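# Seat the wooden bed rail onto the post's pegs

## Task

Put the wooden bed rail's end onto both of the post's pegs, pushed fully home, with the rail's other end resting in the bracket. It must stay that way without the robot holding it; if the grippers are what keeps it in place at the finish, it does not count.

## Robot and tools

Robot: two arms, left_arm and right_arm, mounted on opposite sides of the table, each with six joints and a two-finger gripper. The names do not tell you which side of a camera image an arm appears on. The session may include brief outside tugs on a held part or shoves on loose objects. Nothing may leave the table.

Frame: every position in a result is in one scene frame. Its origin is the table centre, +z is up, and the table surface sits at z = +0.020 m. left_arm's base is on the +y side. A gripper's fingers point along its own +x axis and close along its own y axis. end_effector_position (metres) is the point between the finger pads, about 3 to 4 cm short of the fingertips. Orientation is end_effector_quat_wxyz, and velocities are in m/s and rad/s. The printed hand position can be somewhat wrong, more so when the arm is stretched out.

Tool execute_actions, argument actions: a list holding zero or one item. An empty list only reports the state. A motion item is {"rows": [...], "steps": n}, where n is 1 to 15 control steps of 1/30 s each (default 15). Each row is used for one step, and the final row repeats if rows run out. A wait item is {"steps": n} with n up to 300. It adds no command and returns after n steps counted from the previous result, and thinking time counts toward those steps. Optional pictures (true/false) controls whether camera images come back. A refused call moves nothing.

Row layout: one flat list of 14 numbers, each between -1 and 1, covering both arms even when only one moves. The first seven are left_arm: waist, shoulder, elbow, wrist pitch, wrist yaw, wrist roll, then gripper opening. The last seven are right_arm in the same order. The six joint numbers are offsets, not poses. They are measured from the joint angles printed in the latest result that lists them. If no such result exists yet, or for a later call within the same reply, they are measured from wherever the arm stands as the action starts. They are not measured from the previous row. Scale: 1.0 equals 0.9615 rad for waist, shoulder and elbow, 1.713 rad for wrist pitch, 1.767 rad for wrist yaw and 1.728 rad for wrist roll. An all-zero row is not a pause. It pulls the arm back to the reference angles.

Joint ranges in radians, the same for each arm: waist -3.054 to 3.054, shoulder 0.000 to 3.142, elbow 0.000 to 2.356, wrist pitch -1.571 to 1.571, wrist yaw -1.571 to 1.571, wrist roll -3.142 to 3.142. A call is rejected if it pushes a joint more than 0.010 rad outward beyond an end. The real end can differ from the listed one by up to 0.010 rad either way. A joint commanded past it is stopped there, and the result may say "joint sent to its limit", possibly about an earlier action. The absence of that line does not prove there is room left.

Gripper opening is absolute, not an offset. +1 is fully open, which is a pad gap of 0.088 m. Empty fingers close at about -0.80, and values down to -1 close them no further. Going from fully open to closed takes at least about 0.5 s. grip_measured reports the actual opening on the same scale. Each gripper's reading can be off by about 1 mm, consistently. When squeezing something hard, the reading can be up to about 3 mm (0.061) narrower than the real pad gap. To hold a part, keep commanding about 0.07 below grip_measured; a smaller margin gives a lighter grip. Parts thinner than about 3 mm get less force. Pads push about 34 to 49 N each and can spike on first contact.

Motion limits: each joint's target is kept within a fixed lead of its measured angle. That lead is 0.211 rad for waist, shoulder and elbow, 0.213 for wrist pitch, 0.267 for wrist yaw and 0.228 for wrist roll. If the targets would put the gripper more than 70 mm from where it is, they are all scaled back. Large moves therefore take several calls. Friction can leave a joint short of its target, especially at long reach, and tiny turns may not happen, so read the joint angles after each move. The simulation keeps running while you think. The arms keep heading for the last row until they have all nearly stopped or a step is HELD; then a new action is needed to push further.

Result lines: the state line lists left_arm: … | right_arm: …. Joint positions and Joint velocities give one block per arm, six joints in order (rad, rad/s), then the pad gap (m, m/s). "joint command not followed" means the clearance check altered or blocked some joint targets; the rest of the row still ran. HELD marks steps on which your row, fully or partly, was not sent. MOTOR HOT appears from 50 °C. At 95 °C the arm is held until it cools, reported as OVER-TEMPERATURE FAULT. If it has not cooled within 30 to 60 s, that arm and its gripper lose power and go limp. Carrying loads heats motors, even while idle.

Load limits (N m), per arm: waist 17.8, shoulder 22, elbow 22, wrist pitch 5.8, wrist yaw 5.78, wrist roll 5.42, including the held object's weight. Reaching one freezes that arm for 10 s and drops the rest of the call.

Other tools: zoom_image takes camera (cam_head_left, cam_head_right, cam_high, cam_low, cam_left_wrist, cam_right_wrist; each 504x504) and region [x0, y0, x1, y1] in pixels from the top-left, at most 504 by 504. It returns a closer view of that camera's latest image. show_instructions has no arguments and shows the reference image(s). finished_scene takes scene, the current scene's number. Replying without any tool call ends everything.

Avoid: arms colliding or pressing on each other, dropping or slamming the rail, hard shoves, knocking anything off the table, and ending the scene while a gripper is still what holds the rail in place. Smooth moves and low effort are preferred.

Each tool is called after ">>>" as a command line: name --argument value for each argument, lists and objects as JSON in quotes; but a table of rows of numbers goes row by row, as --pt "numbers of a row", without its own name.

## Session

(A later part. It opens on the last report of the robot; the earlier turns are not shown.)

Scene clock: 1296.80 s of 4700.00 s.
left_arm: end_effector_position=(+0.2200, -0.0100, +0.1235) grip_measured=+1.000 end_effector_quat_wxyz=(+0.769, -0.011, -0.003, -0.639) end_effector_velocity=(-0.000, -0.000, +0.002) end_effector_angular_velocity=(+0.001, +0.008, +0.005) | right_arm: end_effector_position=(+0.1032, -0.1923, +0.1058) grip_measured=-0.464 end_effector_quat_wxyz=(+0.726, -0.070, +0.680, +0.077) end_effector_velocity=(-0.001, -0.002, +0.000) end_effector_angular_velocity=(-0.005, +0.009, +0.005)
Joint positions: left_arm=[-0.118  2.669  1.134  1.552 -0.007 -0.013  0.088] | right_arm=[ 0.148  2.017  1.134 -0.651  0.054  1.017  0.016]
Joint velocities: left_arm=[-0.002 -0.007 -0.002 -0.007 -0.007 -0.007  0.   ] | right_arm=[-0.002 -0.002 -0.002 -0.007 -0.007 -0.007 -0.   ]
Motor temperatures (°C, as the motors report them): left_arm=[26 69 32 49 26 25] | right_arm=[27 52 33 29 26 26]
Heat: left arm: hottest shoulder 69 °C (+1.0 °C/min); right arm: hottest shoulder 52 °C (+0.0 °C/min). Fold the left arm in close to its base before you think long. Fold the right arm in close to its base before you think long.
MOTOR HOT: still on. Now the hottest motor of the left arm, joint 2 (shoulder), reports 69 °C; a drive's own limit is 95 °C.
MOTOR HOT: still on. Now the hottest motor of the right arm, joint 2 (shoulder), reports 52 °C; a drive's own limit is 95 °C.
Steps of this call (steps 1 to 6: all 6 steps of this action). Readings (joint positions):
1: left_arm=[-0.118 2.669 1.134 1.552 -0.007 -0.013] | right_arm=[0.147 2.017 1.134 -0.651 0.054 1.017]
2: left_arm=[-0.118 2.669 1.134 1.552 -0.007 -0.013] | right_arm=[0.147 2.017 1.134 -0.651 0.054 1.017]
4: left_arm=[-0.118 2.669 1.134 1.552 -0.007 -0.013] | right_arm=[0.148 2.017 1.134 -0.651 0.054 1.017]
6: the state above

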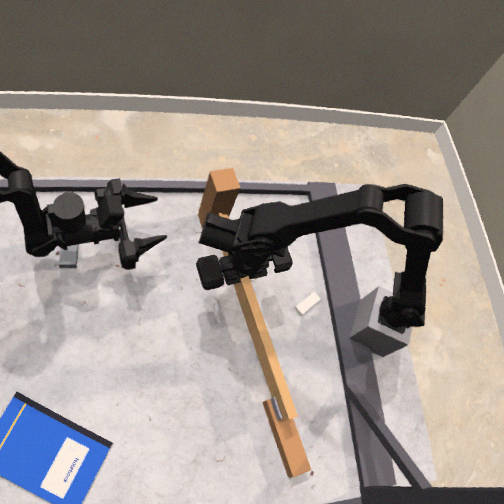

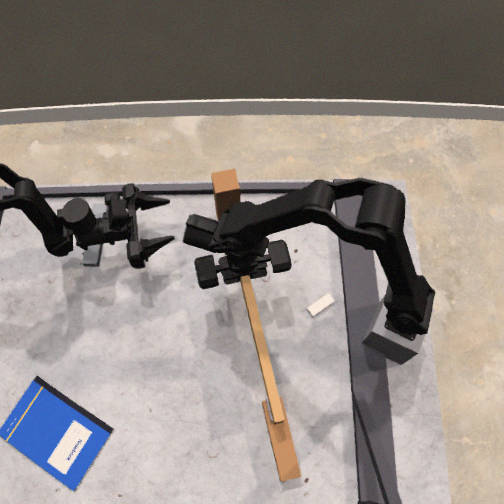

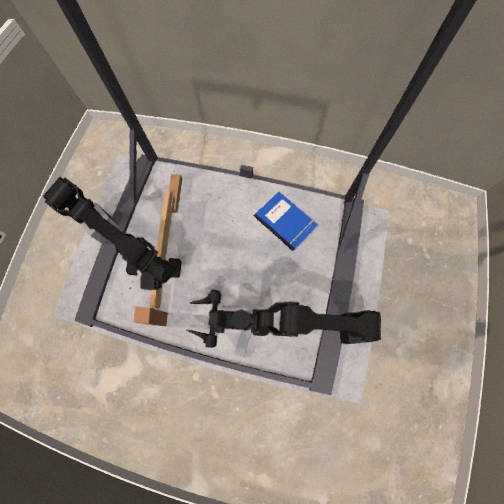

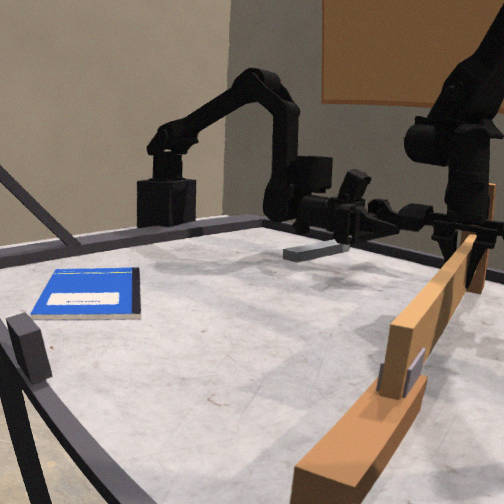

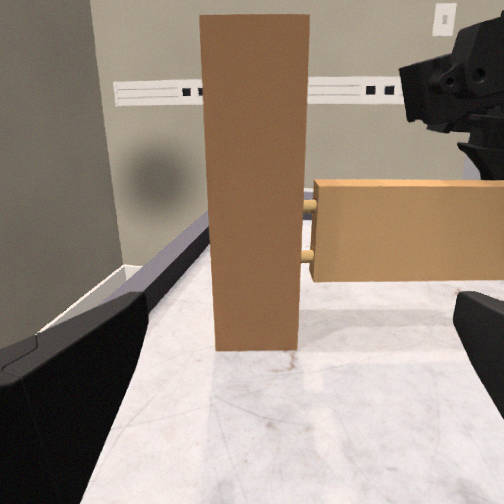

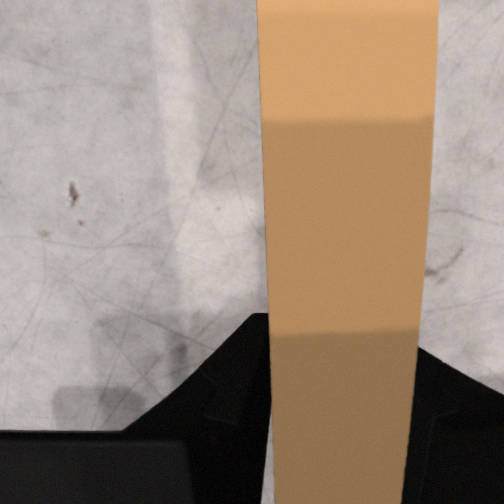

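>>> execute_actions --actions '[{"rows": [[0,0,0,0,0,0,1,0.002,0.010,0,0,0,0,-0.8]], "steps": 8}]' --pictures true

>>> zoom_image --camera "cam_left_wrist" --region '[250, 170, 390, 310]'

Scene clock: 1306.90 s of 4700.00 s.
left_arm: end_effector_position=(+0.2200, -0.0100, +0.1235) grip_measured=+1.000 end_effector_quat_wxyz=(+0.769, -0.011, -0.003, -0.639) end_effector_velocity=(-0.000, +0.000, -0.001) end_effector_angular_velocity=(+0.003, +0.023, +0.004) | right_arm: end_effector_position=(+0.1032, -0.1923, +0.1056) grip_measured=-0.464 end_effector_quat_wxyz=(+0.726, -0.070, +0.680, +0.077) end_effector_velocity=(-0.001, -0.003, -0.001) end_effector_angular_velocity=(-0.009, +0.011, +0.005)
Joint positions: left_arm=[-0.118  2.669  1.134  1.552 -0.007 -0.013  0.088] | right_arm=[ 0.148  2.018  1.134 -0.65   0.054  1.017  0.016]
Joint velocities: left_arm=[-0.002 -0.002 -0.002 -0.007 -0.007 -0.022  0.   ] | right_arm=[-0.002  0.002 -0.002 -0.007 -0.007 -0.007 -0.   ]
Motor temperatures (°C, as the motors report them): left_arm=[26 69 32 49 26 25] | right_arm=[27 52 33 29 26 26]
Heat: left arm: hottest shoulder 69 °C (+1.0 °C/min); right arm: hottest shoulder 52 °C (+0.0 °C/min). Fold the left arm in close to its base before you think long. Fold the right arm in close to its base before you think long.
MOTOR HOT: still on. Now the hottest motor of the left arm, joint 2 (shoulder), reports 69 °C; a drive's own limit is 95 °C.
MOTOR HOT: still on. Now the hottest motor of the right arm, joint 2 (shoulder), reports 52 °C; a drive's own limit is 95 °C.
Steps of this call (steps 1 to 15: the robot went on to your last target; steps 16 to 90: nothing new was sent; then 6.83 s passed at rest; steps 91 to 98: all 8 steps of this action). Readings (joint positions):
91: left_arm=[-0.118 2.669 1.134 1.552 -0.007 -0.013] | right_arm=[0.148 2.017 1.134 -0.651 0.054 1.017]
92: left_arm=[-0.118 2.669 1.134 1.552 -0.007 -0.013] | right_arm=[0.148 2.017 1.134 -0.650 0.054 1.017]
94: left_arm=[-0.118 2.669 1.134 1.552 -0.007 -0.013] | right_arm=[0.148 2.017 1.134 -0.650 0.054 1.017]
98: the state above

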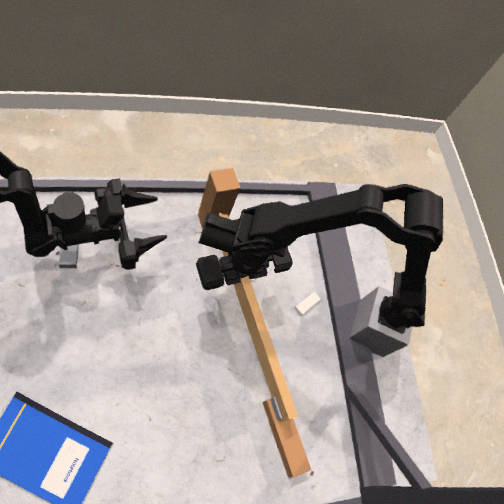

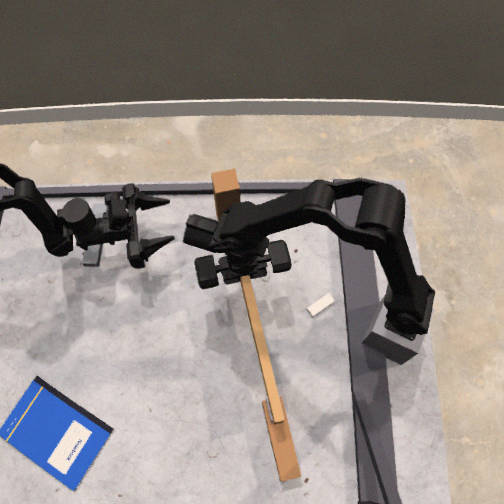

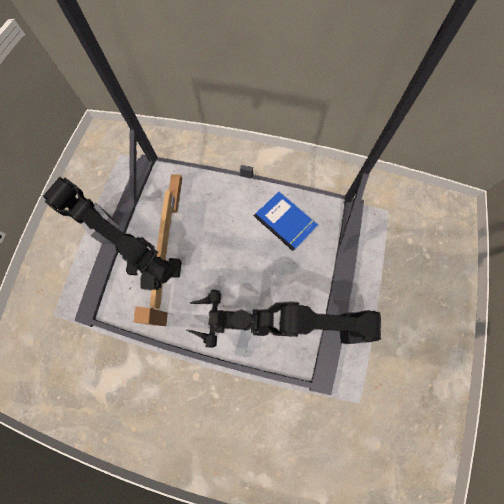

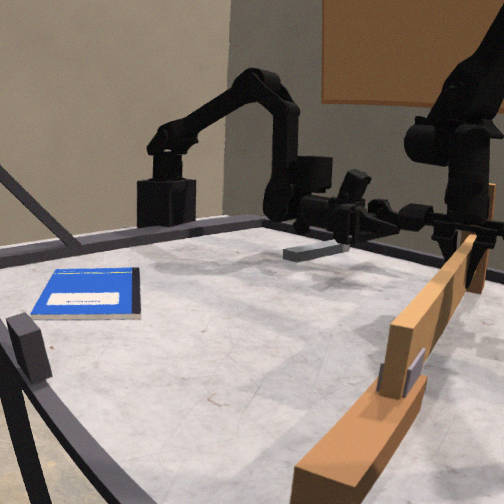

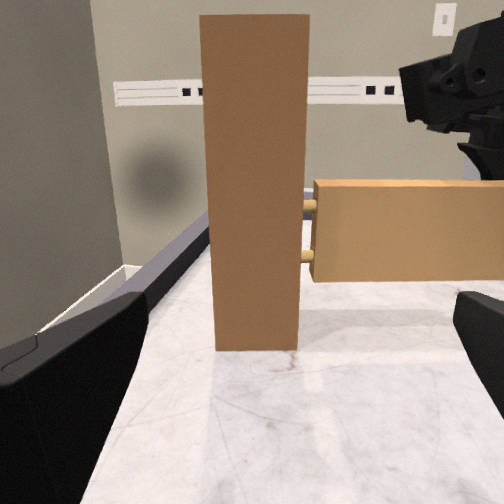

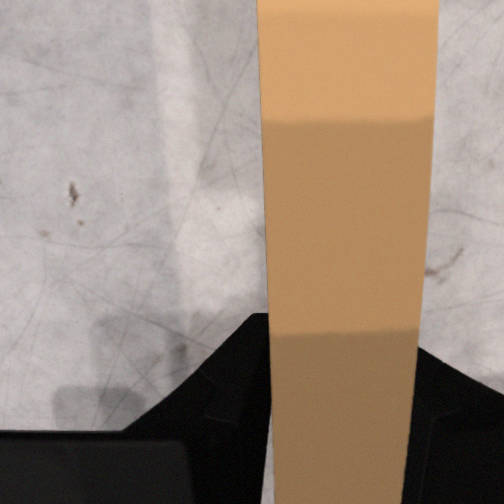

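Region (250, 170, 390, 310) of cam_left_wrist's 504x504 image, scaled by 3.600, with more detail than that image has.

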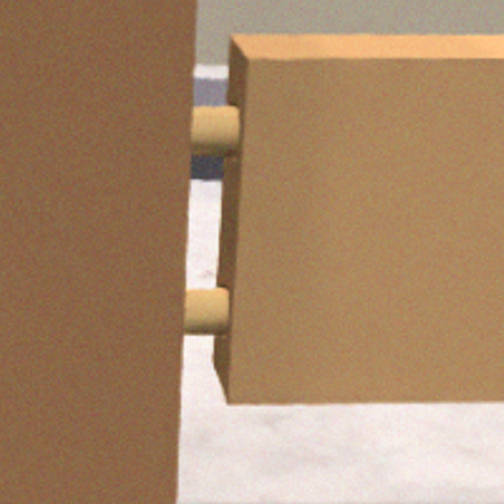

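>>> execute_actions --actions '[{"rows": [[0,0,0,0,0,0,1,-0.02,0,0,0.001,0.01,-0.002,-0.8],[0,0,0,0,0,0,1,-0.02,0,0,0.002,0.01,-0.002,-0.8],[0,0,0,0,0,0,1,-0.02,0,0,0.003,0.01,-0.002,-0.8],[0,0,0,0,0,0,1,-0.02,0,0,0.004,0.01,-0.002,-0.8],[0,0,0,0,0,0,1,-0.02,0,0,0.005,0.01,-0.002,-0.8],[0,0,0,0,0,0,1,-0.02,0,0,0.006,0.01,-0.002,-0.8],[0,0,0,0,0,0,1,-0.02,0,0,0.007,0.01,-0.002,-0.8],[0,0,0,0,0,0,1,-0.02,0,0,0.008,0.01,-0.002,-0.8],[0,0,0,0,0,0,1,-0.02,0,0,0.009,0.01,-0.002,-0.8],[0,0,0,0,0,0,1,-0.02,0,0,0.010,0.01,-0.002,-0.8],[0,0,0,0,0,0,1,-0.02,0,0,0.011,0.01,-0.002,-0.8],[0,0,0,0,0,0,1,-0.02,0,0,0.012,0.01,-0.002,-0.8]], "steps": 15}]' --pictures false

>>> execute_actions --actions '[{"rows": [[0,0,0,0,0,0,1,-0.02,0,0,-0.001,0.01,-0.002,-0.8],[0,0,0,0,0,0,1,-0.02,0,0,-0.002,0.01,-0.002,-0.8],[0,0,0,0,0,0,1,-0.02,0,0,-0.003,0.01,-0.002,-0.8],[0,0,0,0,0,0,1,-0.02,0,0,-0.004,0.01,-0.002,-0.8],[0,0,0,0,0,0,1,-0.02,0,0,-0.005,0.01,-0.002,-0.8],[0,0,0,0,0,0,1,-0.02,0,0,-0.006,0.01,-0.002,-0.8],[0,0,0,0,0,0,1,-0.02,0,0,-0.007,0.01,-0.002,-0.8],[0,0,0,0,0,0,1,-0.02,0,0,-0.008,0.01,-0.002,-0.8],[0,0,0,0,0,0,1,-0.02,0,0,-0.009,0.01,-0.002,-0.8],[0,0,0,0,0,0,1,-0.02,0,0,-0.010,0.01,-0.002,-0.8],[0,0,0,0,0,0,1,-0.02,0,0,-0.011,0.01,-0.002,-0.8],[0,0,0,0,0,0,1,-0.02,0,0,-0.012,0.01,-0.002,-0.8]], "steps": 15}]' --pictures false

Scene clock: 1316.57 s of 4700.00 s.
left_arm: end_effector_position=(+0.2200, -0.0100, +0.1235) grip_measured=+1.000 end_effector_quat_wxyz=(+0.769, -0.011, -0.003, -0.639) end_effector_velocity=(-0.000, +0.001, -0.002) end_effector_angular_velocity=(+0.011, +0.009, +0.005) | right_arm: end_effector_position=(+0.1036, -0.1918, +0.1056) grip_measured=-0.464 end_effector_quat_wxyz=(+0.726, -0.069, +0.680, +0.077) end_effector_velocity=(-0.002, +0.002, +0.000) end_effector_angular_velocity=(+0.014, +0.018, +0.006)
Joint positions: left_arm=[-0.118  2.669  1.134  1.552 -0.007 -0.013  0.088] | right_arm=[ 0.147  2.018  1.133 -0.647  0.054  1.017  0.016]
Joint velocities: left_arm=[-0.002 -0.002 -0.007 -0.007 -0.007 -0.007  0.   ] | right_arm=[-0.002 -0.002 -0.002  0.007 -0.022 -0.007 -0.   ]
Motor temperatures (°C, as the motors report them): left_arm=[26 69 32 49 26 25] | right_arm=[27 51 33 29 26 26]
Heat: left arm: hottest shoulder 69 °C (+1.0 °C/min); right arm: hottest shoulder 51 °C (-1.0 °C/min). Fold the left arm in close to its base before you think long. Fold the right arm in close to its base before you think long.
MOTOR HOT: still on. Now the hottest motor of the left arm, joint 2 (shoulder), reports 69 °C; a drive's own limit is 95 °C.
MOTOR HOT: still on. Now the hottest motor of the right arm, joint 2 (shoulder), reports 51 °C; a drive's own limit is 95 °C.
Steps of this call (steps 1 to 15: the robot went on to your last target; steps 16 to 90: nothing new was sent; then 6.17 s passed at rest; steps 91 to 105: all 15 steps of this action). Readings (joint positions):
91: left_arm=[-0.118 2.669 1.134 1.552 -0.007 -0.013] | right_arm=[0.147 2.018 1.134 -0.650 0.054 1.017]
92: left_arm=[-0.118 2.669 1.134 1.552 -0.007 -0.013] | right_arm=[0.147 2.018 1.134 -0.650 0.054 1.017]
94: left_arm=[-0.118 2.669 1.134 1.552 -0.007 -0.013] | right_arm=[0.147 2.018 1.134 -0.649 0.054 1.017]
98: left_arm=[-0.118 2.669 1.134 1.552 -0.007 -0.013] | right_arm=[0.147 2.018 1.134 -0.649 0.054 1.017]
105: the state above

Scene clock: 1317.07 s of 4700.00 s.
left_arm: end_effector_position=(+0.2200, -0.0100, +0.1235) grip_measured=+1.000 end_effector_quat_wxyz=(+0.769, -0.011, -0.003, -0.639) end_effector_velocity=(-0.000, +0.001, +0.003) end_effector_angular_velocity=(-0.009, +0.006, +0.005) | right_arm: end_effector_position=(+0.1033, -0.1927, +0.1056) grip_measured=-0.464 end_effector_quat_wxyz=(+0.726, -0.070, +0.680, +0.076) end_effector_velocity=(+0.001, -0.002, +0.002) end_effector_angular_velocity=(-0.005, -0.006, +0.005)
Joint positions: left_arm=[-0.118  2.669  1.134  1.552 -0.007 -0.013  0.088] | right_arm=[ 0.147  2.018  1.133 -0.651  0.054  1.017  0.016]
Joint velocities: left_arm=[-0.002 -0.007 -0.007  0.007 -0.007 -0.007  0.   ] | right_arm=[-0.002 -0.007 -0.002 -0.007  0.007 -0.007 -0.   ]
Motor temperatures (°C, as the motors report them): left_arm=[26 69 32 49 26 25] | right_arm=[27 51 33 29 26 26]
Heat: left arm: hottest shoulder 69 °C (+1.0 °C/min); right arm: hottest shoulder 51 °C (-1.0 °C/min). Fold the left arm in close to its base before you think long. Fold the right arm in close to its base before you think long.
MOTOR HOT: still on. Now the hottest motor of the left arm, joint 2 (shoulder), reports 69 °C; a drive's own limit is 95 °C.
MOTOR HOT: still on. Now the hottest motor of the right arm, joint 2 (shoulder), reports 51 °C; a drive's own limit is 95 °C.
Steps of this call (steps 1 to 15: all 15 steps of this action). Readings (joint positions):
1: left_arm=[-0.118 2.669 1.134 1.552 -0.007 -0.013] | right_arm=[0.147 2.018 1.133 -0.647 0.054 1.017]
2: left_arm=[-0.118 2.669 1.134 1.552 -0.007 -0.013] | right_arm=[0.147 2.018 1.133 -0.647 0.054 1.017]
4: left_arm=[-0.118 2.669 1.134 1.552 -0.007 -0.013] | right_arm=[0.147 2.018 1.133 -0.648 0.054 1.017]
8: left_arm=[-0.118 2.669 1.134 1.552 -0.007 -0.013] | right_arm=[0.147 2.018 1.133 -0.649 0.054 1.017]
15: the state above

>>> execute_actions --actions '[{"rows": [[0,0,0,0,0,0,1,0.002,0.013,0.03,-0.0095,0,0,-0.8]], "steps": 10}]' --pictures false

>>> execute_actions --actions '[{"rows": [[0,0,0,0,0,0,1,0.002,0.013,0.03,-0.0095,0,0,-0.8]], "steps": 10}]' --pictures true

>>> zoom_image --camera "cam_left_wrist" --region '[250, 170, 390, 310]'

Scene clock: 1330.90 s of 4700.00 s.
left_arm: end_effector_position=(+0.2200, -0.0100, +0.1235) grip_measured=+1.000 end_effector_quat_wxyz=(+0.769, -0.011, -0.003, -0.639) end_effector_velocity=(+0.000, -0.001, +0.003) end_effector_angular_velocity=(-0.004, +0.007, +0.005) | right_arm: end_effector_position=(+0.1032, -0.1918, +0.1059) grip_measured=-0.464 end_effector_quat_wxyz=(+0.725, -0.073, +0.681, +0.074) end_effector_velocity=(-0.003, -0.002, -0.002) end_effector_angular_velocity=(-0.004, +0.025, -0.009)
Joint positions: left_arm=[-0.118  2.669  1.134  1.552 -0.007 -0.013  0.088] | right_arm=[ 0.148  2.024  1.144 -0.663  0.055  1.017  0.016]
Joint velocities: left_arm=[-0.002 -0.007  0.002 -0.007 -0.007 -0.007  0.   ] | right_arm=[-0.002  0.002 -0.002 -0.007 -0.022  0.007  0.   ]
Motor temperatures (°C, as the motors report them): left_arm=[26 69 32 49 26 25] | right_arm=[27 51 33 29 27 26]
Heat: left arm: hottest shoulder 69 °C (+1.0 °C/min); right arm: hottest shoulder 51 °C (-1.0 °C/min). Fold the left arm in close to its base before you think long. Fold the right arm in close to its base before you think long.
MOTOR HOT: still on. Now the hottest motor of the left arm, joint 2 (shoulder), reports 69 °C; a drive's own limit is 95 °C.
MOTOR HOT: still on. Now the hottest motor of the right arm, joint 2 (shoulder), reports 51 °C; a drive's own limit is 95 °C.
Steps of this call (steps 1 to 15: the robot went on to your last target; steps 16 to 90: nothing new was sent; then 10.50 s passed at rest; steps 91 to 100: all 10 steps of this action). Readings (joint positions):
91: left_arm=[-0.118 2.669 1.134 1.552 -0.007 -0.013] | right_arm=[0.148 2.019 1.137 -0.654 0.054 1.017]
92: left_arm=[-0.118 2.669 1.134 1.552 -0.007 -0.013] | right_arm=[0.148 2.021 1.140 -0.658 0.055 1.017]
94: left_arm=[-0.118 2.669 1.134 1.552 -0.007 -0.013] | right_arm=[0.148 2.022 1.142 -0.661 0.055 1.017]
98: left_arm=[-0.118 2.669 1.134 1.552 -0.007 -0.013] | right_arm=[0.148 2.023 1.144 -0.662 0.055 1.017]
100: the state above

Scene clock: 1331.23 s of 4700.00 s.
left_arm: end_effector_position=(+0.2200, -0.0100, +0.1235) grip_measured=+1.000 end_effector_quat_wxyz=(+0.769, -0.011, -0.003, -0.639) end_effector_velocity=(-0.005, -0.001, -0.004) end_effector_angular_velocity=(+0.020, +0.011, -0.015) | right_arm: end_effector_position=(+0.1034, -0.1915, +0.1061) grip_measured=-0.464 end_effector_quat_wxyz=(+0.724, -0.075, +0.682, +0.072) end_effector_velocity=(-0.001, -0.002, +0.000) end_effector_angular_velocity=(-0.005, +0.009, +0.005)
Joint positions: left_arm=[-0.118  2.669  1.134  1.552 -0.007 -0.013  0.088] | right_arm=[ 0.148  2.029  1.154 -0.675  0.055  1.017  0.016]
Joint velocities: left_arm=[-0.007 -0.002 -0.002 -0.022  0.007 -0.007  0.   ] | right_arm=[-0.002 -0.002 -0.002 -0.007 -0.007 -0.007 -0.   ]
Motor temperatures (°C, as the motors report them): left_arm=[26 69 32 49 26 25] | right_arm=[27 51 33 29 27 26]
Heat: left arm: hottest shoulder 69 °C (+1.0 °C/min); right arm: hottest shoulder 51 °C (-1.0 °C/min). Fold the left arm in close to its base before you think long. Fold the right arm in close to its base before you think long.
MOTOR HOT: still on. Now the hottest motor of the left arm, joint 2 (shoulder), reports 69 °C; a drive's own limit is 95 °C.
MOTOR HOT: still on. Now the hottest motor of the right arm, joint 2 (shoulder), reports 51 °C; a drive's own limit is 95 °C.
Steps of this call (steps 1 to 10: all 10 steps of this action). Readings (joint positions):
1: left_arm=[-0.118 2.669 1.134 1.552 -0.007 -0.013] | right_arm=[0.148 2.025 1.147 -0.666 0.055 1.017]
2: left_arm=[-0.118 2.669 1.134 1.552 -0.007 -0.013] | right_arm=[0.148 2.027 1.150 -0.669 0.055 1.017]
4: left_arm=[-0.118 2.669 1.134 1.552 -0.007 -0.013] | right_arm=[0.148 2.028 1.152 -0.672 0.055 1.017]
8: left_arm=[-0.118 2.669 1.134 1.552 -0.007 -0.013] | right_arm=[0.148 2.029 1.154 -0.674 0.055 1.017]
10: the state above

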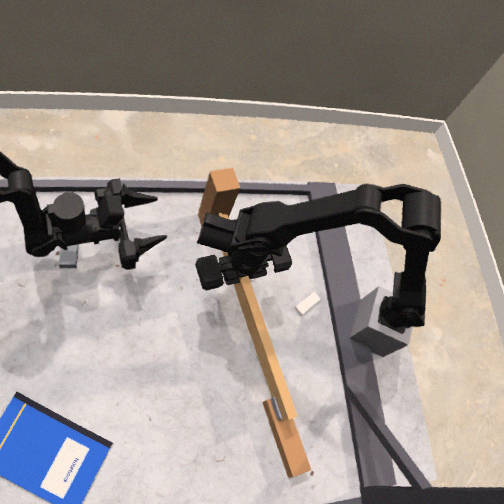

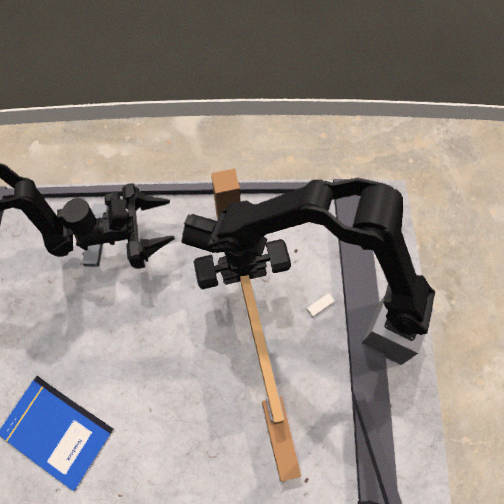

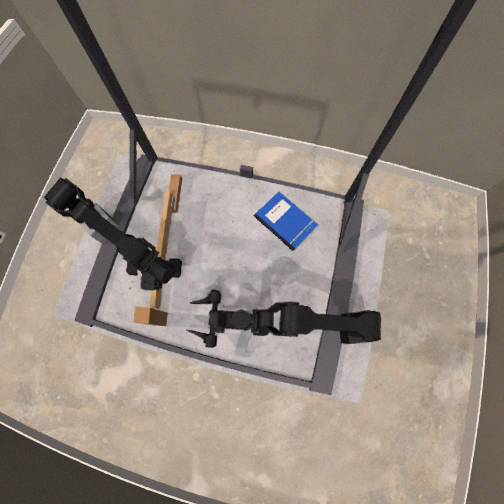

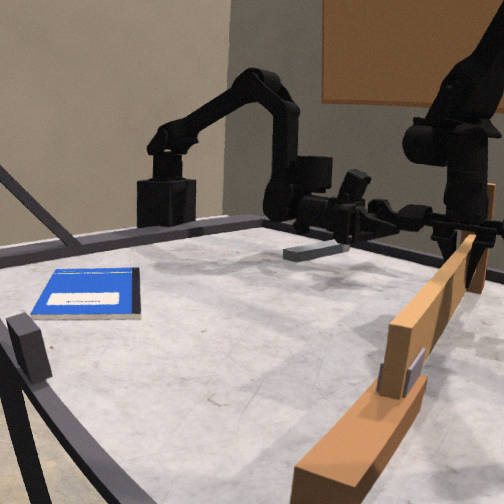

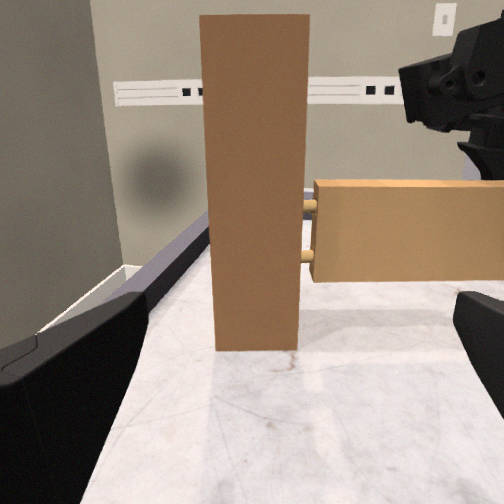

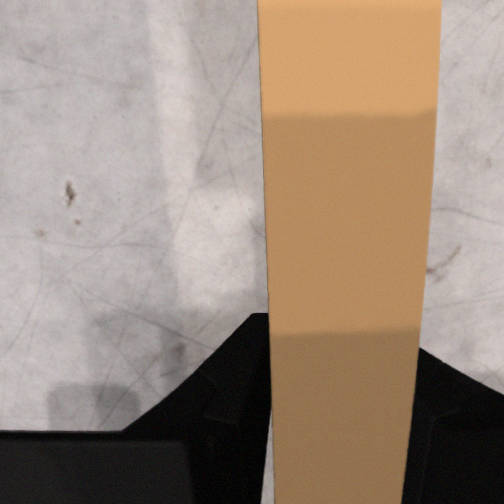

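Region (250, 170, 390, 310) of cam_left_wrist's 504x504 image, scaled by 3.600, with more detail than that image has.

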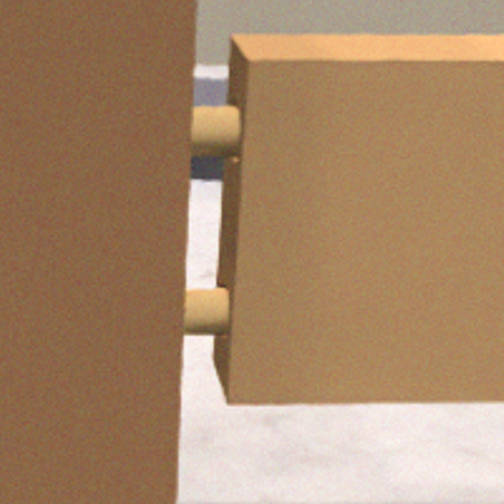

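>>> execute_actions --actions '[{"rows": [[0,0,0,0,0,0,1,-0.02,0,0,-0.001,0.01,-0.002,-0.8],[0,0,0,0,0,0,1,-0.02,0,0,-0.002,0.01,-0.002,-0.8],[0,0,0,0,0,0,1,-0.02,0,0,-0.003,0.01,-0.002,-0.8],[0,0,0,0,0,0,1,-0.02,0,0,-0.004,0.01,-0.002,-0.8],[0,0,0,0,0,0,1,-0.02,0,0,-0.005,0.01,-0.002,-0.8],[0,0,0,0,0,0,1,-0.02,0,0,-0.006,0.01,-0.002,-0.8],[0,0,0,0,0,0,1,-0.02,0,0,-0.007,0.01,-0.002,-0.8],[0,0,0,0,0,0,1,-0.02,0,0,-0.008,0.01,-0.002,-0.8],[0,0,0,0,0,0,1,-0.02,0,0,-0.009,0.01,-0.002,-0.8],[0,0,0,0,0,0,1,-0.02,0,0,-0.010,0.01,-0.002,-0.8],[0,0,0,0,0,0,1,-0.02,0,0,-0.011,0.01,-0.002,-0.8],[0,0,0,0,0,0,1,-0.02,0,0,-0.012,0.01,-0.002,-0.8],[0,0,0,0,0,0,1,-0.02,0,0,-0.014,0.01,-0.002,-0.8]], "steps": 15}]' --pictures false

>>> execute_actions --actions '[{"rows": [[0,0,0,0,0,0,1,-0.02,0,0,0.001,0.01,-0.002,-0.8],[0,0,0,0,0,0,1,-0.02,0,0,0.002,0.01,-0.002,-0.8],[0,0,0,0,0,0,1,-0.02,0,0,0.003,0.01,-0.002,-0.8],[0,0,0,0,0,0,1,-0.02,0,0,0.004,0.01,-0.002,-0.8],[0,0,0,0,0,0,1,-0.02,0,0,0.005,0.01,-0.002,-0.8],[0,0,0,0,0,0,1,-0.02,0,0,0.006,0.01,-0.002,-0.8],[0,0,0,0,0,0,1,-0.02,0,0,0.007,0.01,-0.002,-0.8],[0,0,0,0,0,0,1,-0.02,0,0,0.008,0.01,-0.002,-0.8],[0,0,0,0,0,0,1,-0.02,0,0,0.009,0.01,-0.002,-0.8],[0,0,0,0,0,0,1,-0.02,0,0,0.010,0.01,-0.002,-0.8],[0,0,0,0,0,0,1,-0.02,0,0,0.011,0.01,-0.002,-0.8],[0,0,0,0,0,0,1,-0.02,0,0,0.012,0.01,-0.002,-0.8],[0,0,0,0,0,0,1,-0.02,0,0,0.014,0.01,-0.002,-0.8]], "steps": 15}]' --pictures false

Scene clock: 1342.00 s of 4700.00 s.
left_arm: end_effector_position=(+0.2200, -0.0100, +0.1235) grip_measured=+1.000 end_effector_quat_wxyz=(+0.769, -0.011, -0.003, -0.639) end_effector_velocity=(-0.000, +0.001, +0.001) end_effector_angular_velocity=(-0.004, +0.007, +0.005) | right_arm: end_effector_position=(+0.1033, -0.1923, +0.1061) grip_measured=-0.464 end_effector_quat_wxyz=(+0.723, -0.076, +0.683, +0.071) end_effector_velocity=(-0.002, -0.005, +0.000) end_effector_angular_velocity=(-0.019, +0.014, +0.005)
Joint positions: left_arm=[-0.118  2.669  1.134  1.552 -0.007 -0.013  0.088] | right_arm=[ 0.148  2.029  1.154 -0.678  0.055  1.017  0.016]
Joint velocities: left_arm=[-0.002 -0.002 -0.007  0.007 -0.007 -0.007  0.   ] | right_arm=[-0.002 -0.002 -0.002 -0.022 -0.007 -0.007  0.   ]
Motor temperatures (°C, as the motors report them): left_arm=[26 69 32 49 26 25] | right_arm=[27 51 34 29 26 26]
Heat: left arm: hottest shoulder 69 °C (+1.0 °C/min); right arm: hottest shoulder 51 °C (-1.0 °C/min). Fold the left arm in close to its base before you think long. Fold the right arm in close to its base before you think long.
MOTOR HOT: still on. Now the hottest motor of the left arm, joint 2 (shoulder), reports 69 °C; a drive's own limit is 95 °C.
MOTOR HOT: still on. Now the hottest motor of the right arm, joint 2 (shoulder), reports 51 °C; a drive's own limit is 95 °C.
Steps of this call (steps 1 to 15: the robot went on to your last target; steps 16 to 90: nothing new was sent; then 7.27 s passed at rest; steps 91 to 105: all 15 steps of this action). Readings (joint positions):
91: left_arm=[-0.118 2.669 1.134 1.552 -0.007 -0.013] | right_arm=[0.148 2.029 1.154 -0.675 0.055 1.017]
92: left_arm=[-0.118 2.669 1.134 1.552 -0.007 -0.013] | right_arm=[0.148 2.029 1.154 -0.675 0.055 1.017]
94: left_arm=[-0.118 2.669 1.134 1.552 -0.007 -0.013] | right_arm=[0.148 2.029 1.154 -0.675 0.055 1.017]
98: left_arm=[-0.118 2.669 1.134 1.552 -0.007 -0.013] | right_arm=[0.148 2.029 1.154 -0.676 0.055 1.017]
105: the state above

Scene clock: 1342.50 s of 4700.00 s.
left_arm: end_effector_position=(+0.2200, -0.0100, +0.1235) grip_measured=+1.000 end_effector_quat_wxyz=(+0.769, -0.011, -0.003, -0.639) end_effector_velocity=(-0.000, +0.000, -0.001) end_effector_angular_velocity=(+0.006, +0.009, +0.005) | right_arm: end_effector_position=(+0.1037, -0.1912, +0.1060) grip_measured=-0.464 end_effector_quat_wxyz=(+0.724, -0.074, +0.682, +0.072) end_effector_velocity=(-0.001, -0.001, -0.002) end_effector_angular_velocity=(+0.001, +0.008, -0.010)
Joint positions: left_arm=[-0.118  2.669  1.134  1.552 -0.007 -0.013  0.088] | right_arm=[ 0.148  2.029  1.154 -0.672  0.055  1.017  0.016]
Joint velocities: left_arm=[-0.002 -0.002 -0.002 -0.007 -0.007 -0.007  0.   ] | right_arm=[-0.002  0.002 -0.007  0.007 -0.007  0.007 -0.   ]
Motor temperatures (°C, as the motors report them): left_arm=[26 69 32 49 26 25] | right_arm=[27 51 34 29 26 26]
Heat: left arm: hottest shoulder 69 °C (+1.0 °C/min); right arm: hottest shoulder 51 °C (-1.0 °C/min). Fold the left arm in close to its base before you think long. Fold the right arm in close to its base before you think long.
MOTOR HOT: still on. Now the hottest motor of the left arm, joint 2 (shoulder), reports 69 °C; a drive's own limit is 95 °C.
MOTOR HOT: still on. Now the hottest motor of the right arm, joint 2 (shoulder), reports 51 °C; a drive's own limit is 95 °C.
Steps of this call (steps 1 to 15: all 15 steps of this action). Readings (joint positions):
1: left_arm=[-0.118 2.669 1.134 1.552 -0.007 -0.013] | right_arm=[0.148 2.029 1.154 -0.678 0.055 1.017]
2: left_arm=[-0.118 2.669 1.134 1.552 -0.007 -0.013] | right_arm=[0.148 2.029 1.154 -0.677 0.055 1.017]
4: left_arm=[-0.118 2.669 1.134 1.552 -0.007 -0.013] | right_arm=[0.148 2.029 1.154 -0.676 0.055 1.017]
8: left_arm=[-0.118 2.669 1.134 1.552 -0.007 -0.013] | right_arm=[0.148 2.029 1.154 -0.674 0.055 1.017]
15: the state above

>>> execute_actions --actions '[{"rows": [[0,0,0,0,0,0,1,-0.02,0,0,0.001,0.01,-0.002,-0.8],[0,0,0,0,0,0,1,-0.02,0,0,0.002,0.01,-0.002,-0.8],[0,0,0,0,0,0,1,-0.02,0,0,0.003,0.01,-0.002,-0.8],[0,0,0,0,0,0,1,-0.02,0,0,0.004,0.01,-0.002,-0.8],[0,0,0,0,0,0,1,-0.02,0,0,0.005,0.01,-0.002,-0.8],[0,0,0,0,0,0,1,-0.02,0,0,0.006,0.01,-0.002,-0.8],[0,0,0,0,0,0,1,-0.02,0,0,0.007,0.01,-0.002,-0.8],[0,0,0,0,0,0,1,-0.02,0,0,0.008,0.01,-0.002,-0.8],[0,0,0,0,0,0,1,-0.02,0,0,0.009,0.01,-0.002,-0.8],[0,0,0,0,0,0,1,-0.02,0,0,0.010,0.01,-0.002,-0.8],[0,0,0,0,0,0,1,-0.02,0,0,0.011,0.01,-0.002,-0.8],[0,0,0,0,0,0,1,-0.02,0,0,0.012,0.01,-0.002,-0.8],[0,0,0,0,0,0,1,-0.02,0,0,0.014,0.01,-0.002,-0.8]], "steps": 15}]' --pictures false

>>> execute_actions --actions '[{"rows": [[0,0,0,0,0,0,1,-0.02,0,0,0.001,0.01,-0.002,-0.8],[0,0,0,0,0,0,1,-0.02,0,0,0.002,0.01,-0.002,-0.8],[0,0,0,0,0,0,1,-0.02,0,0,0.003,0.01,-0.002,-0.8],[0,0,0,0,0,0,1,-0.02,0,0,0.004,0.01,-0.002,-0.8],[0,0,0,0,0,0,1,-0.02,0,0,0.005,0.01,-0.002,-0.8],[0,0,0,0,0,0,1,-0.02,0,0,0.006,0.01,-0.002,-0.8],[0,0,0,0,0,0,1,-0.02,0,0,0.007,0.01,-0.002,-0.8],[0,0,0,0,0,0,1,-0.02,0,0,0.008,0.01,-0.002,-0.8],[0,0,0,0,0,0,1,-0.02,0,0,0.009,0.01,-0.002,-0.8],[0,0,0,0,0,0,1,-0.02,0,0,0.010,0.01,-0.002,-0.8],[0,0,0,0,0,0,1,-0.02,0,0,0.011,0.01,-0.002,-0.8],[0,0,0,0,0,0,1,-0.02,0,0,0.012,0.01,-0.002,-0.8],[0,0,0,0,0,0,1,-0.02,0,0,0.014,0.01,-0.002,-0.8]], "steps": 15}]' --pictures false

Scene clock: 1354.57 s of 4700.00 s.
left_arm: end_effector_position=(+0.2200, -0.0100, +0.1235) grip_measured=+1.000 end_effector_quat_wxyz=(+0.769, -0.011, -0.003, -0.639) end_effector_velocity=(+0.002, +0.001, -0.007) end_effector_angular_velocity=(+0.030, -0.017, +0.010) | right_arm: end_effector_position=(+0.1038, -0.1910, +0.1057) grip_measured=-0.464 end_effector_quat_wxyz=(+0.724, -0.074, +0.681, +0.073) end_effector_velocity=(+0.002, +0.000, -0.002) end_effector_angular_velocity=(+0.013, +0.003, +0.015)
Joint positions: left_arm=[-0.118  2.669  1.134  1.552 -0.007 -0.013  0.088] | right_arm=[ 0.148  2.029  1.152 -0.669  0.055  1.017  0.016]
Joint velocities: left_arm=[ 0.002  0.002 -0.002 -0.022 -0.007  0.022  0.   ] | right_arm=[-0.007 -0.002 -0.012  0.022 -0.007 -0.022 -0.   ]
Motor temperatures (°C, as the motors report them): left_arm=[26 69 32 49 26 25] | right_arm=[28 51 34 31 27 26]
Heat: left arm: hottest shoulder 69 °C (+0.0 °C/min); right arm: hottest shoulder 51 °C (-1.0 °C/min). Fold the left arm in close to its base before you think long. Fold the right arm in close to its base before you think long.
MOTOR HOT: still on. Now the hottest motor of the left arm, joint 2 (shoulder), reports 69 °C; a drive's own limit is 95 °C.
MOTOR HOT: still on. Now the hottest motor of the right arm, joint 2 (shoulder), reports 51 °C; a drive's own limit is 95 °C.
Steps of this call (steps 1 to 15: the robot went on to your last target; steps 16 to 90: nothing new was sent; then 8.57 s passed at rest; steps 91 to 105: all 15 steps of this action). Readings (joint positions):
91: left_arm=[-0.118 2.669 1.134 1.552 -0.007 -0.013] | right_arm=[0.148 2.029 1.153 -0.671 0.055 1.017]
92: left_arm=[-0.118 2.669 1.134 1.552 -0.007 -0.013] | right_arm=[0.148 2.029 1.153 -0.672 0.055 1.017]
94: left_arm=[-0.118 2.669 1.134 1.552 -0.007 -0.013] | right_arm=[0.148 2.029 1.153 -0.672 0.055 1.017]
98: left_arm=[-0.118 2.669 1.134 1.552 -0.007 -0.013] | right_arm=[0.148 2.029 1.153 -0.672 0.055 1.017]
105: the state above

Scene clock: 1355.07 s of 4700.00 s.
left_arm: end_effector_position=(+0.2200, -0.0100, +0.1235) grip_measured=+1.000 end_effector_quat_wxyz=(+0.769, -0.011, -0.003, -0.639) end_effector_velocity=(+0.000, +0.000, -0.001) end_effector_angular_velocity=(+0.006, +0.008, -0.005) | right_arm: end_effector_position=(+0.1037, -0.1912, +0.1054) grip_measured=-0.464 end_effector_quat_wxyz=(+0.724, -0.074, +0.681, +0.073) end_effector_velocity=(-0.001, -0.003, +0.001) end_effector_angular_velocity=(-0.004, +0.009, -0.010)
Joint positions: left_arm=[-0.118  2.669  1.134  1.552 -0.007 -0.013  0.088] | right_arm=[ 0.148  2.029  1.151 -0.667  0.055  1.017  0.016]
Joint velocities: left_arm=[ 0.002 -0.002 -0.002 -0.007  0.007 -0.007  0.   ] | right_arm=[-0.002 -0.007 -0.007 -0.007 -0.007  0.007 -0.   ]
Motor temperatures (°C, as the motors report them): left_arm=[26 69 32 49 26 25] | right_arm=[28 51 34 31 27 26]
Heat: left arm: hottest shoulder 69 °C (+0.0 °C/min); right arm: hottest shoulder 51 °C (-1.0 °C/min). Fold the left arm in close to its base before you think long. Fold the right arm in close to its base before you think long.
MOTOR HOT: still on. Now the hottest motor of the left arm, joint 2 (shoulder), reports 69 °C; a drive's own limit is 95 °C.
MOTOR HOT: still on. Now the hottest motor of the right arm, joint 2 (shoulder), reports 51 °C; a drive's own limit is 95 °C.
Steps of this call (steps 1 to 15: all 15 steps of this action). Readings (joint positions):
1: left_arm=[-0.118 2.669 1.134 1.552 -0.007 -0.013] | right_arm=[0.148 2.029 1.152 -0.669 0.055 1.017]
2: left_arm=[-0.118 2.669 1.134 1.552 -0.007 -0.013] | right_arm=[0.148 2.029 1.152 -0.669 0.055 1.017]
4: left_arm=[-0.118 2.669 1.134 1.552 -0.007 -0.013] | right_arm=[0.148 2.029 1.152 -0.669 0.055 1.017]
8: left_arm=[-0.118 2.669 1.134 1.552 -0.007 -0.013] | right_arm=[0.148 2.029 1.152 -0.669 0.055 1.017]
15: the state above

Wall at +side ≈ −0.1911. Now sweep negative three times.

>>> execute_actions --actions '[{"rows": [[0,0,0,0,0,0,1,-0.02,0,0,-0.001,0.01,-0.002,-0.8],[0,0,0,0,0,0,1,-0.02,0,0,-0.002,0.01,-0.002,-0.8],[0,0,0,0,0,0,1,-0.02,0,0,-0.003,0.01,-0.002,-0.8],[0,0,0,0,0,0,1,-0.02,0,0,-0.004,0.01,-0.002,-0.8],[0,0,0,0,0,0,1,-0.02,0,0,-0.005,0.01,-0.002,-0.8],[0,0,0,0,0,0,1,-0.02,0,0,-0.006,0.01,-0.002,-0.8],[0,0,0,0,0,0,1,-0.02,0,0,-0.007,0.01,-0.002,-0.8],[0,0,0,0,0,0,1,-0.02,0,0,-0.008,0.01,-0.002,-0.8],[0,0,0,0,0,0,1,-0.02,0,0,-0.009,0.01,-0.002,-0.8],[0,0,0,0,0,0,1,-0.02,0,0,-0.010,0.01,-0.002,-0.8],[0,0,0,0,0,0,1,-0.02,0,0,-0.011,0.01,-0.002,-0.8],[0,0,0,0,0,0,1,-0.02,0,0,-0.012,0.01,-0.002,-0.8],[0,0,0,0,0,0,1,-0.02,0,0,-0.014,0.01,-0.002,-0.8]], "steps": 15}]' --pictures false

>>> execute_actions --actions '[{"rows": [[0,0,0,0,0,0,1,-0.02,0,0,-0.001,0.01,-0.002,-0.8],[0,0,0,0,0,0,1,-0.02,0,0,-0.002,0.01,-0.002,-0.8],[0,0,0,0,0,0,1,-0.02,0,0,-0.003,0.01,-0.002,-0.8],[0,0,0,0,0,0,1,-0.02,0,0,-0.004,0.01,-0.002,-0.8],[0,0,0,0,0,0,1,-0.02,0,0,-0.005,0.01,-0.002,-0.8],[0,0,0,0,0,0,1,-0.02,0,0,-0.006,0.01,-0.002,-0.8],[0,0,0,0,0,0,1,-0.02,0,0,-0.007,0.01,-0.002,-0.8],[0,0,0,0,0,0,1,-0.02,0,0,-0.008,0.01,-0.002,-0.8],[0,0,0,0,0,0,1,-0.02,0,0,-0.009,0.01,-0.002,-0.8],[0,0,0,0,0,0,1,-0.02,0,0,-0.010,0.01,-0.002,-0.8],[0,0,0,0,0,0,1,-0.02,0,0,-0.011,0.01,-0.002,-0.8],[0,0,0,0,0,0,1,-0.02,0,0,-0.012,0.01,-0.002,-0.8],[0,0,0,0,0,0,1,-0.02,0,0,-0.014,0.01,-0.002,-0.8]], "steps": 15}]' --pictures false

>>> execute_actions --actions '[{"rows": [[0,0,0,0,0,0,1,-0.02,0,0,-0.001,0.01,-0.002,-0.8],[0,0,0,0,0,0,1,-0.02,0,0,-0.002,0.01,-0.002,-0.8],[0,0,0,0,0,0,1,-0.02,0,0,-0.003,0.01,-0.002,-0.8],[0,0,0,0,0,0,1,-0.02,0,0,-0.004,0.01,-0.002,-0.8],[0,0,0,0,0,0,1,-0.02,0,0,-0.005,0.01,-0.002,-0.8],[0,0,0,0,0,0,1,-0.02,0,0,-0.006,0.01,-0.002,-0.8],[0,0,0,0,0,0,1,-0.02,0,0,-0.007,0.01,-0.002,-0.8],[0,0,0,0,0,0,1,-0.02,0,0,-0.008,0.01,-0.002,-0.8],[0,0,0,0,0,0,1,-0.02,0,0,-0.009,0.01,-0.002,-0.8],[0,0,0,0,0,0,1,-0.02,0,0,-0.010,0.01,-0.002,-0.8],[0,0,0,0,0,0,1,-0.02,0,0,-0.011,0.01,-0.002,-0.8],[0,0,0,0,0,0,1,-0.02,0,0,-0.012,0.01,-0.002,-0.8],[0,0,0,0,0,0,1,-0.02,0,0,-0.014,0.01,-0.002,-0.8]], "steps": 15}]' --pictures false

Scene clock: 1369.33 s of 4700.00 s.
left_arm: end_effector_position=(+0.2200, -0.0100, +0.1235) grip_measured=+1.000 end_effector_quat_wxyz=(+0.769, -0.011, -0.003, -0.639) end_effector_velocity=(-0.005, -0.001, -0.004) end_effector_angular_velocity=(+0.018, +0.025, -0.015) | right_arm: end_effector_position=(+0.1033, -0.1925, +0.1052) grip_measured=-0.464 end_effector_quat_wxyz=(+0.724, -0.076, +0.682, +0.071) end_effector_velocity=(-0.006, -0.004, +0.000) end_effector_angular_velocity=(-0.015, +0.028, +0.025)
Joint positions: left_arm=[-0.118  2.669  1.134  1.552 -0.007 -0.013  0.088] | right_arm=[ 0.148  2.029  1.15  -0.672  0.055  1.017  0.016]
Joint velocities: left_arm=[-0.007 -0.002 -0.002 -0.022  0.007 -0.022  0.   ] | right_arm=[ 0.002 -0.002 -0.002 -0.022 -0.022 -0.022 -0.   ]
Motor temperatures (°C, as the motors report them): left_arm=[26 69 32 49 26 25] | right_arm=[28 51 34 33 27 26]
Heat: left arm: hottest shoulder 69 °C (+0.0 °C/min); right arm: hottest shoulder 51 °C (+0.0 °C/min). Fold the left arm in close to its base before you think long. Fold the right arm in close to its base before you think long.
MOTOR HOT: still on. Now the hottest motor of the left arm, joint 2 (shoulder), reports 69 °C; a drive's own limit is 95 °C.
MOTOR HOT: still on. Now the hottest motor of the right arm, joint 2 (shoulder), reports 51 °C; a drive's own limit is 95 °C.
Steps of this call (steps 1 to 15: the robot went on to your last target; steps 16 to 90: nothing new was sent; then 10.77 s passed at rest; steps 91 to 105: all 15 steps of this action). Readings (joint positions):
91: left_arm=[-0.118 2.669 1.134 1.552 -0.007 -0.013] | right_arm=[0.148 2.029 1.150 -0.665 0.055 1.017]
92: left_arm=[-0.118 2.669 1.134 1.552 -0.007 -0.013] | right_arm=[0.148 2.029 1.150 -0.666 0.055 1.017]
94: left_arm=[-0.118 2.669 1.134 1.552 -0.007 -0.013] | right_arm=[0.148 2.029 1.150 -0.667 0.055 1.017]
98: left_arm=[-0.118 2.669 1.134 1.552 -0.007 -0.013] | right_arm=[0.148 2.029 1.150 -0.669 0.055 1.017]
105: the state above

Scene clock: 1369.83 s of 4700.00 s.
left_arm: end_effector_position=(+0.2200, -0.0100, +0.1235) grip_measured=+1.000 end_effector_quat_wxyz=(+0.769, -0.011, -0.003, -0.639) end_effector_velocity=(-0.003, -0.000, -0.001) end_effector_angular_velocity=(+0.006, +0.009, -0.000) | right_arm: end_effector_position=(+0.1032, -0.1926, +0.1052) grip_measured=-0.464 end_effector_quat_wxyz=(+0.724, -0.076, +0.682, +0.071) end_effector_velocity=(+0.001, -0.003, +0.000) end_effector_angular_velocity=(-0.010, -0.004, +0.005)
Joint positions: left_arm=[-0.118  2.669  1.134  1.552 -0.007 -0.013  0.088] | right_arm=[ 0.148  2.029  1.15  -0.672  0.055  1.017  0.016]
Joint velocities: left_arm=[-0.007 -0.002 -0.002 -0.007 -0.007 -0.007  0.   ] | right_arm=[-0.002 -0.002 -0.002 -0.007  0.007 -0.007  0.   ]
Motor temperatures (°C, as the motors report them): left_arm=[26 69 32 49 26 25] | right_arm=[28 51 34 33 27 26]
Heat: left arm: hottest shoulder 69 °C (+0.0 °C/min); right arm: hottest shoulder 51 °C (+0.0 °C/min). Fold the left arm in close to its base before you think long. Fold the right arm in close to its base before you think long.
MOTOR HOT: still on. Now the hottest motor of the left arm, joint 2 (shoulder), reports 69 °C; a drive's own limit is 95 °C.
MOTOR HOT: still on. Now the hottest motor of the right arm, joint 2 (shoulder), reports 51 °C; a drive's own limit is 95 °C.
Steps of this call (steps 1 to 15: all 15 steps of this action). Readings (joint positions):
1: left_arm=[-0.118 2.669 1.134 1.552 -0.007 -0.013] | right_arm=[0.148 2.029 1.150 -0.672 0.055 1.017]
2: left_arm=[-0.118 2.669 1.134 1.552 -0.007 -0.013] | right_arm=[0.148 2.029 1.150 -0.671 0.055 1.017]
4: left_arm=[-0.118 2.669 1.134 1.552 -0.007 -0.013] | right_arm=[0.148 2.029 1.150 -0.671 0.055 1.017]
8: left_arm=[-0.118 2.669 1.134 1.552 -0.007 -0.013] | right_arm=[0.148 2.029 1.150 -0.671 0.055 1.017]
15: the state above

Scene clock: 1370.33 s of 4700.00 s.
left_arm: end_effector_position=(+0.2200, -0.0100, +0.1235) grip_measured=+1.000 end_effector_quat_wxyz=(+0.769, -0.011, -0.003, -0.639) end_effector_velocity=(-0.000, +0.000, -0.004) end_effector_angular_velocity=(+0.020, +0.011, +0.005) | right_arm: end_effector_position=(+0.1032, -0.1926, +0.1052) grip_measured=-0.464 end_effector_quat_wxyz=(+0.724, -0.076, +0.682, +0.071) end_effector_velocity=(-0.003, -0.001, +0.000) end_effector_angular_velocity=(+0.001, +0.023, -0.009)
Joint positions: left_arm=[-0.118  2.669  1.134  1.552 -0.007 -0.013  0.088] | right_arm=[ 0.148  2.029  1.15  -0.672  0.055  1.017  0.016]
Joint velocities: left_arm=[-0.002 -0.002 -0.002 -0.022 -0.007 -0.007  0.   ] | right_arm=[-0.002 -0.002 -0.002 -0.007 -0.022  0.007 -0.   ]
Motor temperatures (°C, as the motors report them): left_arm=[26 69 32 49 26 25] | right_arm=[28 51 34 32 27 26]
Heat: left arm: hottest shoulder 69 °C (+0.0 °C/min); right arm: hottest shoulder 51 °C (+0.0 °C/min). Fold the left arm in close to its base before you think long. Fold the right arm in close to its base before you think long.
MOTOR HOT: still on. Now the hottest motor of the left arm, joint 2 (shoulder), reports 69 °C; a drive's own limit is 95 °C.
MOTOR HOT: still on. Now the hottest motor of the right arm, joint 2 (shoulder), reports 51 °C; a drive's own limit is 95 °C.
Steps of this call (steps 1 to 15: all 15 steps of this action). Readings (joint positions):
1: left_arm=[-0.118 2.669 1.134 1.552 -0.007 -0.013] | right_arm=[0.148 2.029 1.150 -0.672 0.055 1.017]
2: left_arm=[-0.118 2.669 1.134 1.552 -0.007 -0.013] | right_arm=[0.148 2.029 1.150 -0.672 0.055 1.017]
4: left_arm=[-0.118 2.669 1.134 1.552 -0.007 -0.013] | right_arm=[0.148 2.029 1.150 -0.671 0.055 1.017]
8: left_arm=[-0.118 2.669 1.134 1.552 -0.007 -0.013] | right_arm=[0.148 2.029 1.150 -0.671 0.055 1.017]
15: the state above

>>> execute_actions --actions '[{"rows": [[0,0,0,0,0,0,1,0.002,0,0,0.006,0,0,-0.8]], "steps": 8}]' --pictures true

>>> zoom_image --camera "cam_left_wrist" --region '[250, 170, 390, 310]'

Scene clock: 1373.10 s of 4700.00 s.
left_arm: end_effector_position=(+0.2200, -0.0100, +0.1235) grip_measured=+1.000 end_effector_quat_wxyz=(+0.769, -0.011, -0.003, -0.639) end_effector_velocity=(+0.002, +0.001, -0.001) end_effector_angular_velocity=(+0.006, +0.009, +0.019) | right_arm: end_effector_position=(+0.1032, -0.1915, +0.1053) grip_measured=-0.464 end_effector_quat_wxyz=(+0.724, -0.075, +0.681, +0.073) end_effector_velocity=(-0.002, +0.002, +0.000) end_effector_angular_velocity=(+0.014, +0.018, +0.005)
Joint positions: left_arm=[-0.118  2.669  1.134  1.552 -0.007 -0.013  0.088] | right_arm=[ 0.149  2.029  1.15  -0.668  0.056  1.017  0.016]
Joint velocities: left_arm=[-0.002 -0.002 -0.002 -0.007 -0.022 -0.007  0.   ] | right_arm=[-0.002 -0.002 -0.002  0.007 -0.022 -0.007 -0.   ]
Motor temperatures (°C, as the motors report them): left_arm=[26 69 32 49 26 25] | right_arm=[28 51 34 33 27 26]
Heat: left arm: hottest shoulder 69 °C (+0.0 °C/min); right arm: hottest shoulder 51 °C (+0.0 °C/min). Fold the left arm in close to its base before you think long. Fold the right arm in close to its base before you think long.
MOTOR HOT: still on. Now the hottest motor of the left arm, joint 2 (shoulder), reports 69 °C; a drive's own limit is 95 °C.
MOTOR HOT: still on. Now the hottest motor of the right arm, joint 2 (shoulder), reports 51 °C; a drive's own limit is 95 °C.
Steps of this call (steps 1 to 15: the robot went on to your last target; steps 16 to 75: nothing new was sent; steps 76 to 83: all 8 steps of this action). Readings (joint positions):
76: left_arm=[-0.118 2.669 1.134 1.552 -0.007 -0.013] | right_arm=[0.148 2.029 1.150 -0.672 0.056 1.017]
77: left_arm=[-0.118 2.669 1.134 1.552 -0.007 -0.013] | right_arm=[0.149 2.029 1.150 -0.671 0.056 1.017]
79: left_arm=[-0.118 2.669 1.134 1.552 -0.007 -0.013] | right_arm=[0.149 2.029 1.150 -0.670 0.056 1.017]
83: the state above

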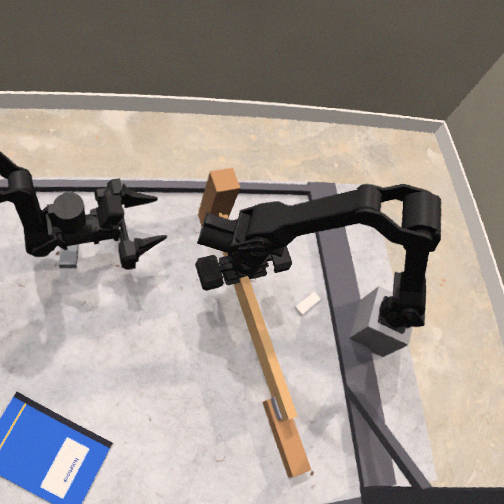

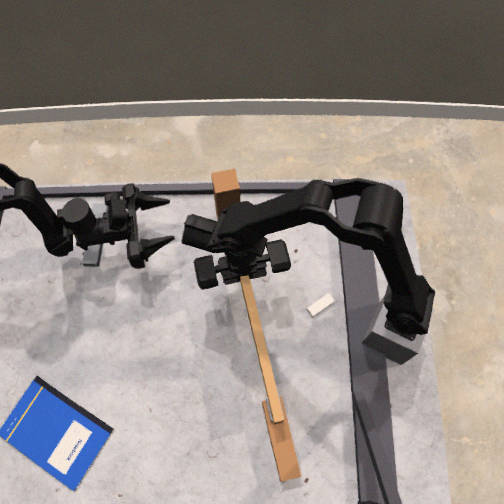

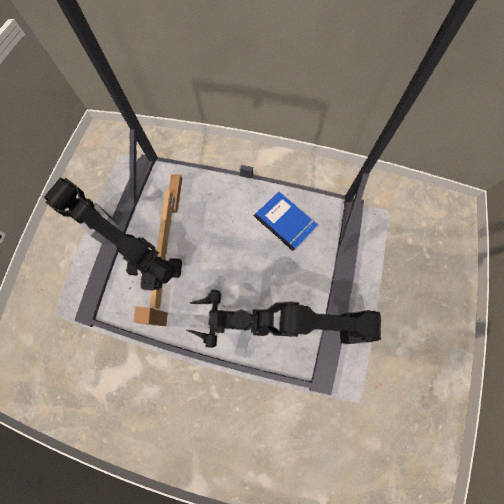

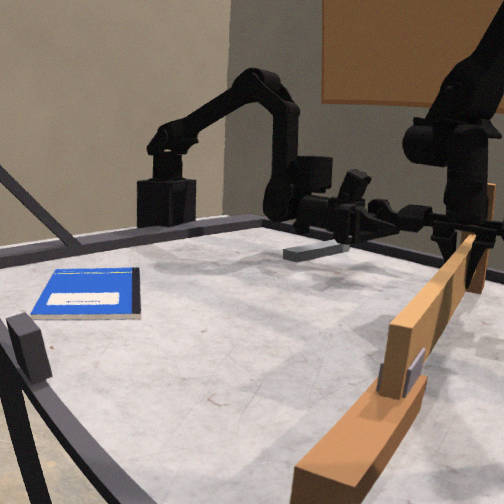

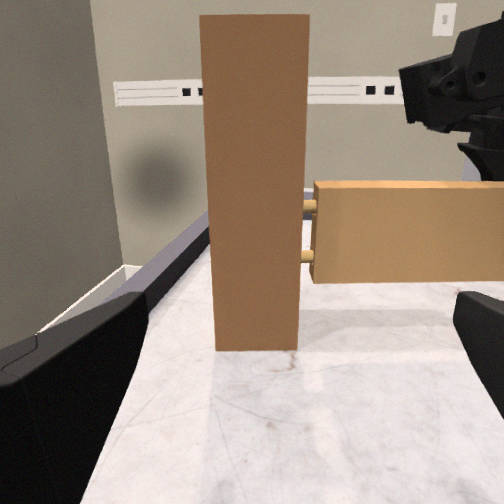

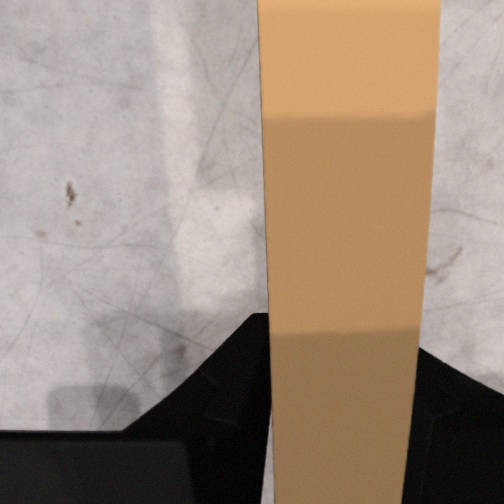

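Region (250, 170, 390, 310) of cam_left_wrist's 504x504 image, scaled by 3.600, with more detail than that image has.

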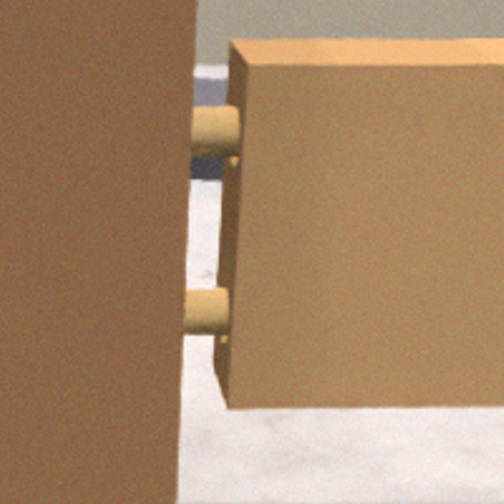

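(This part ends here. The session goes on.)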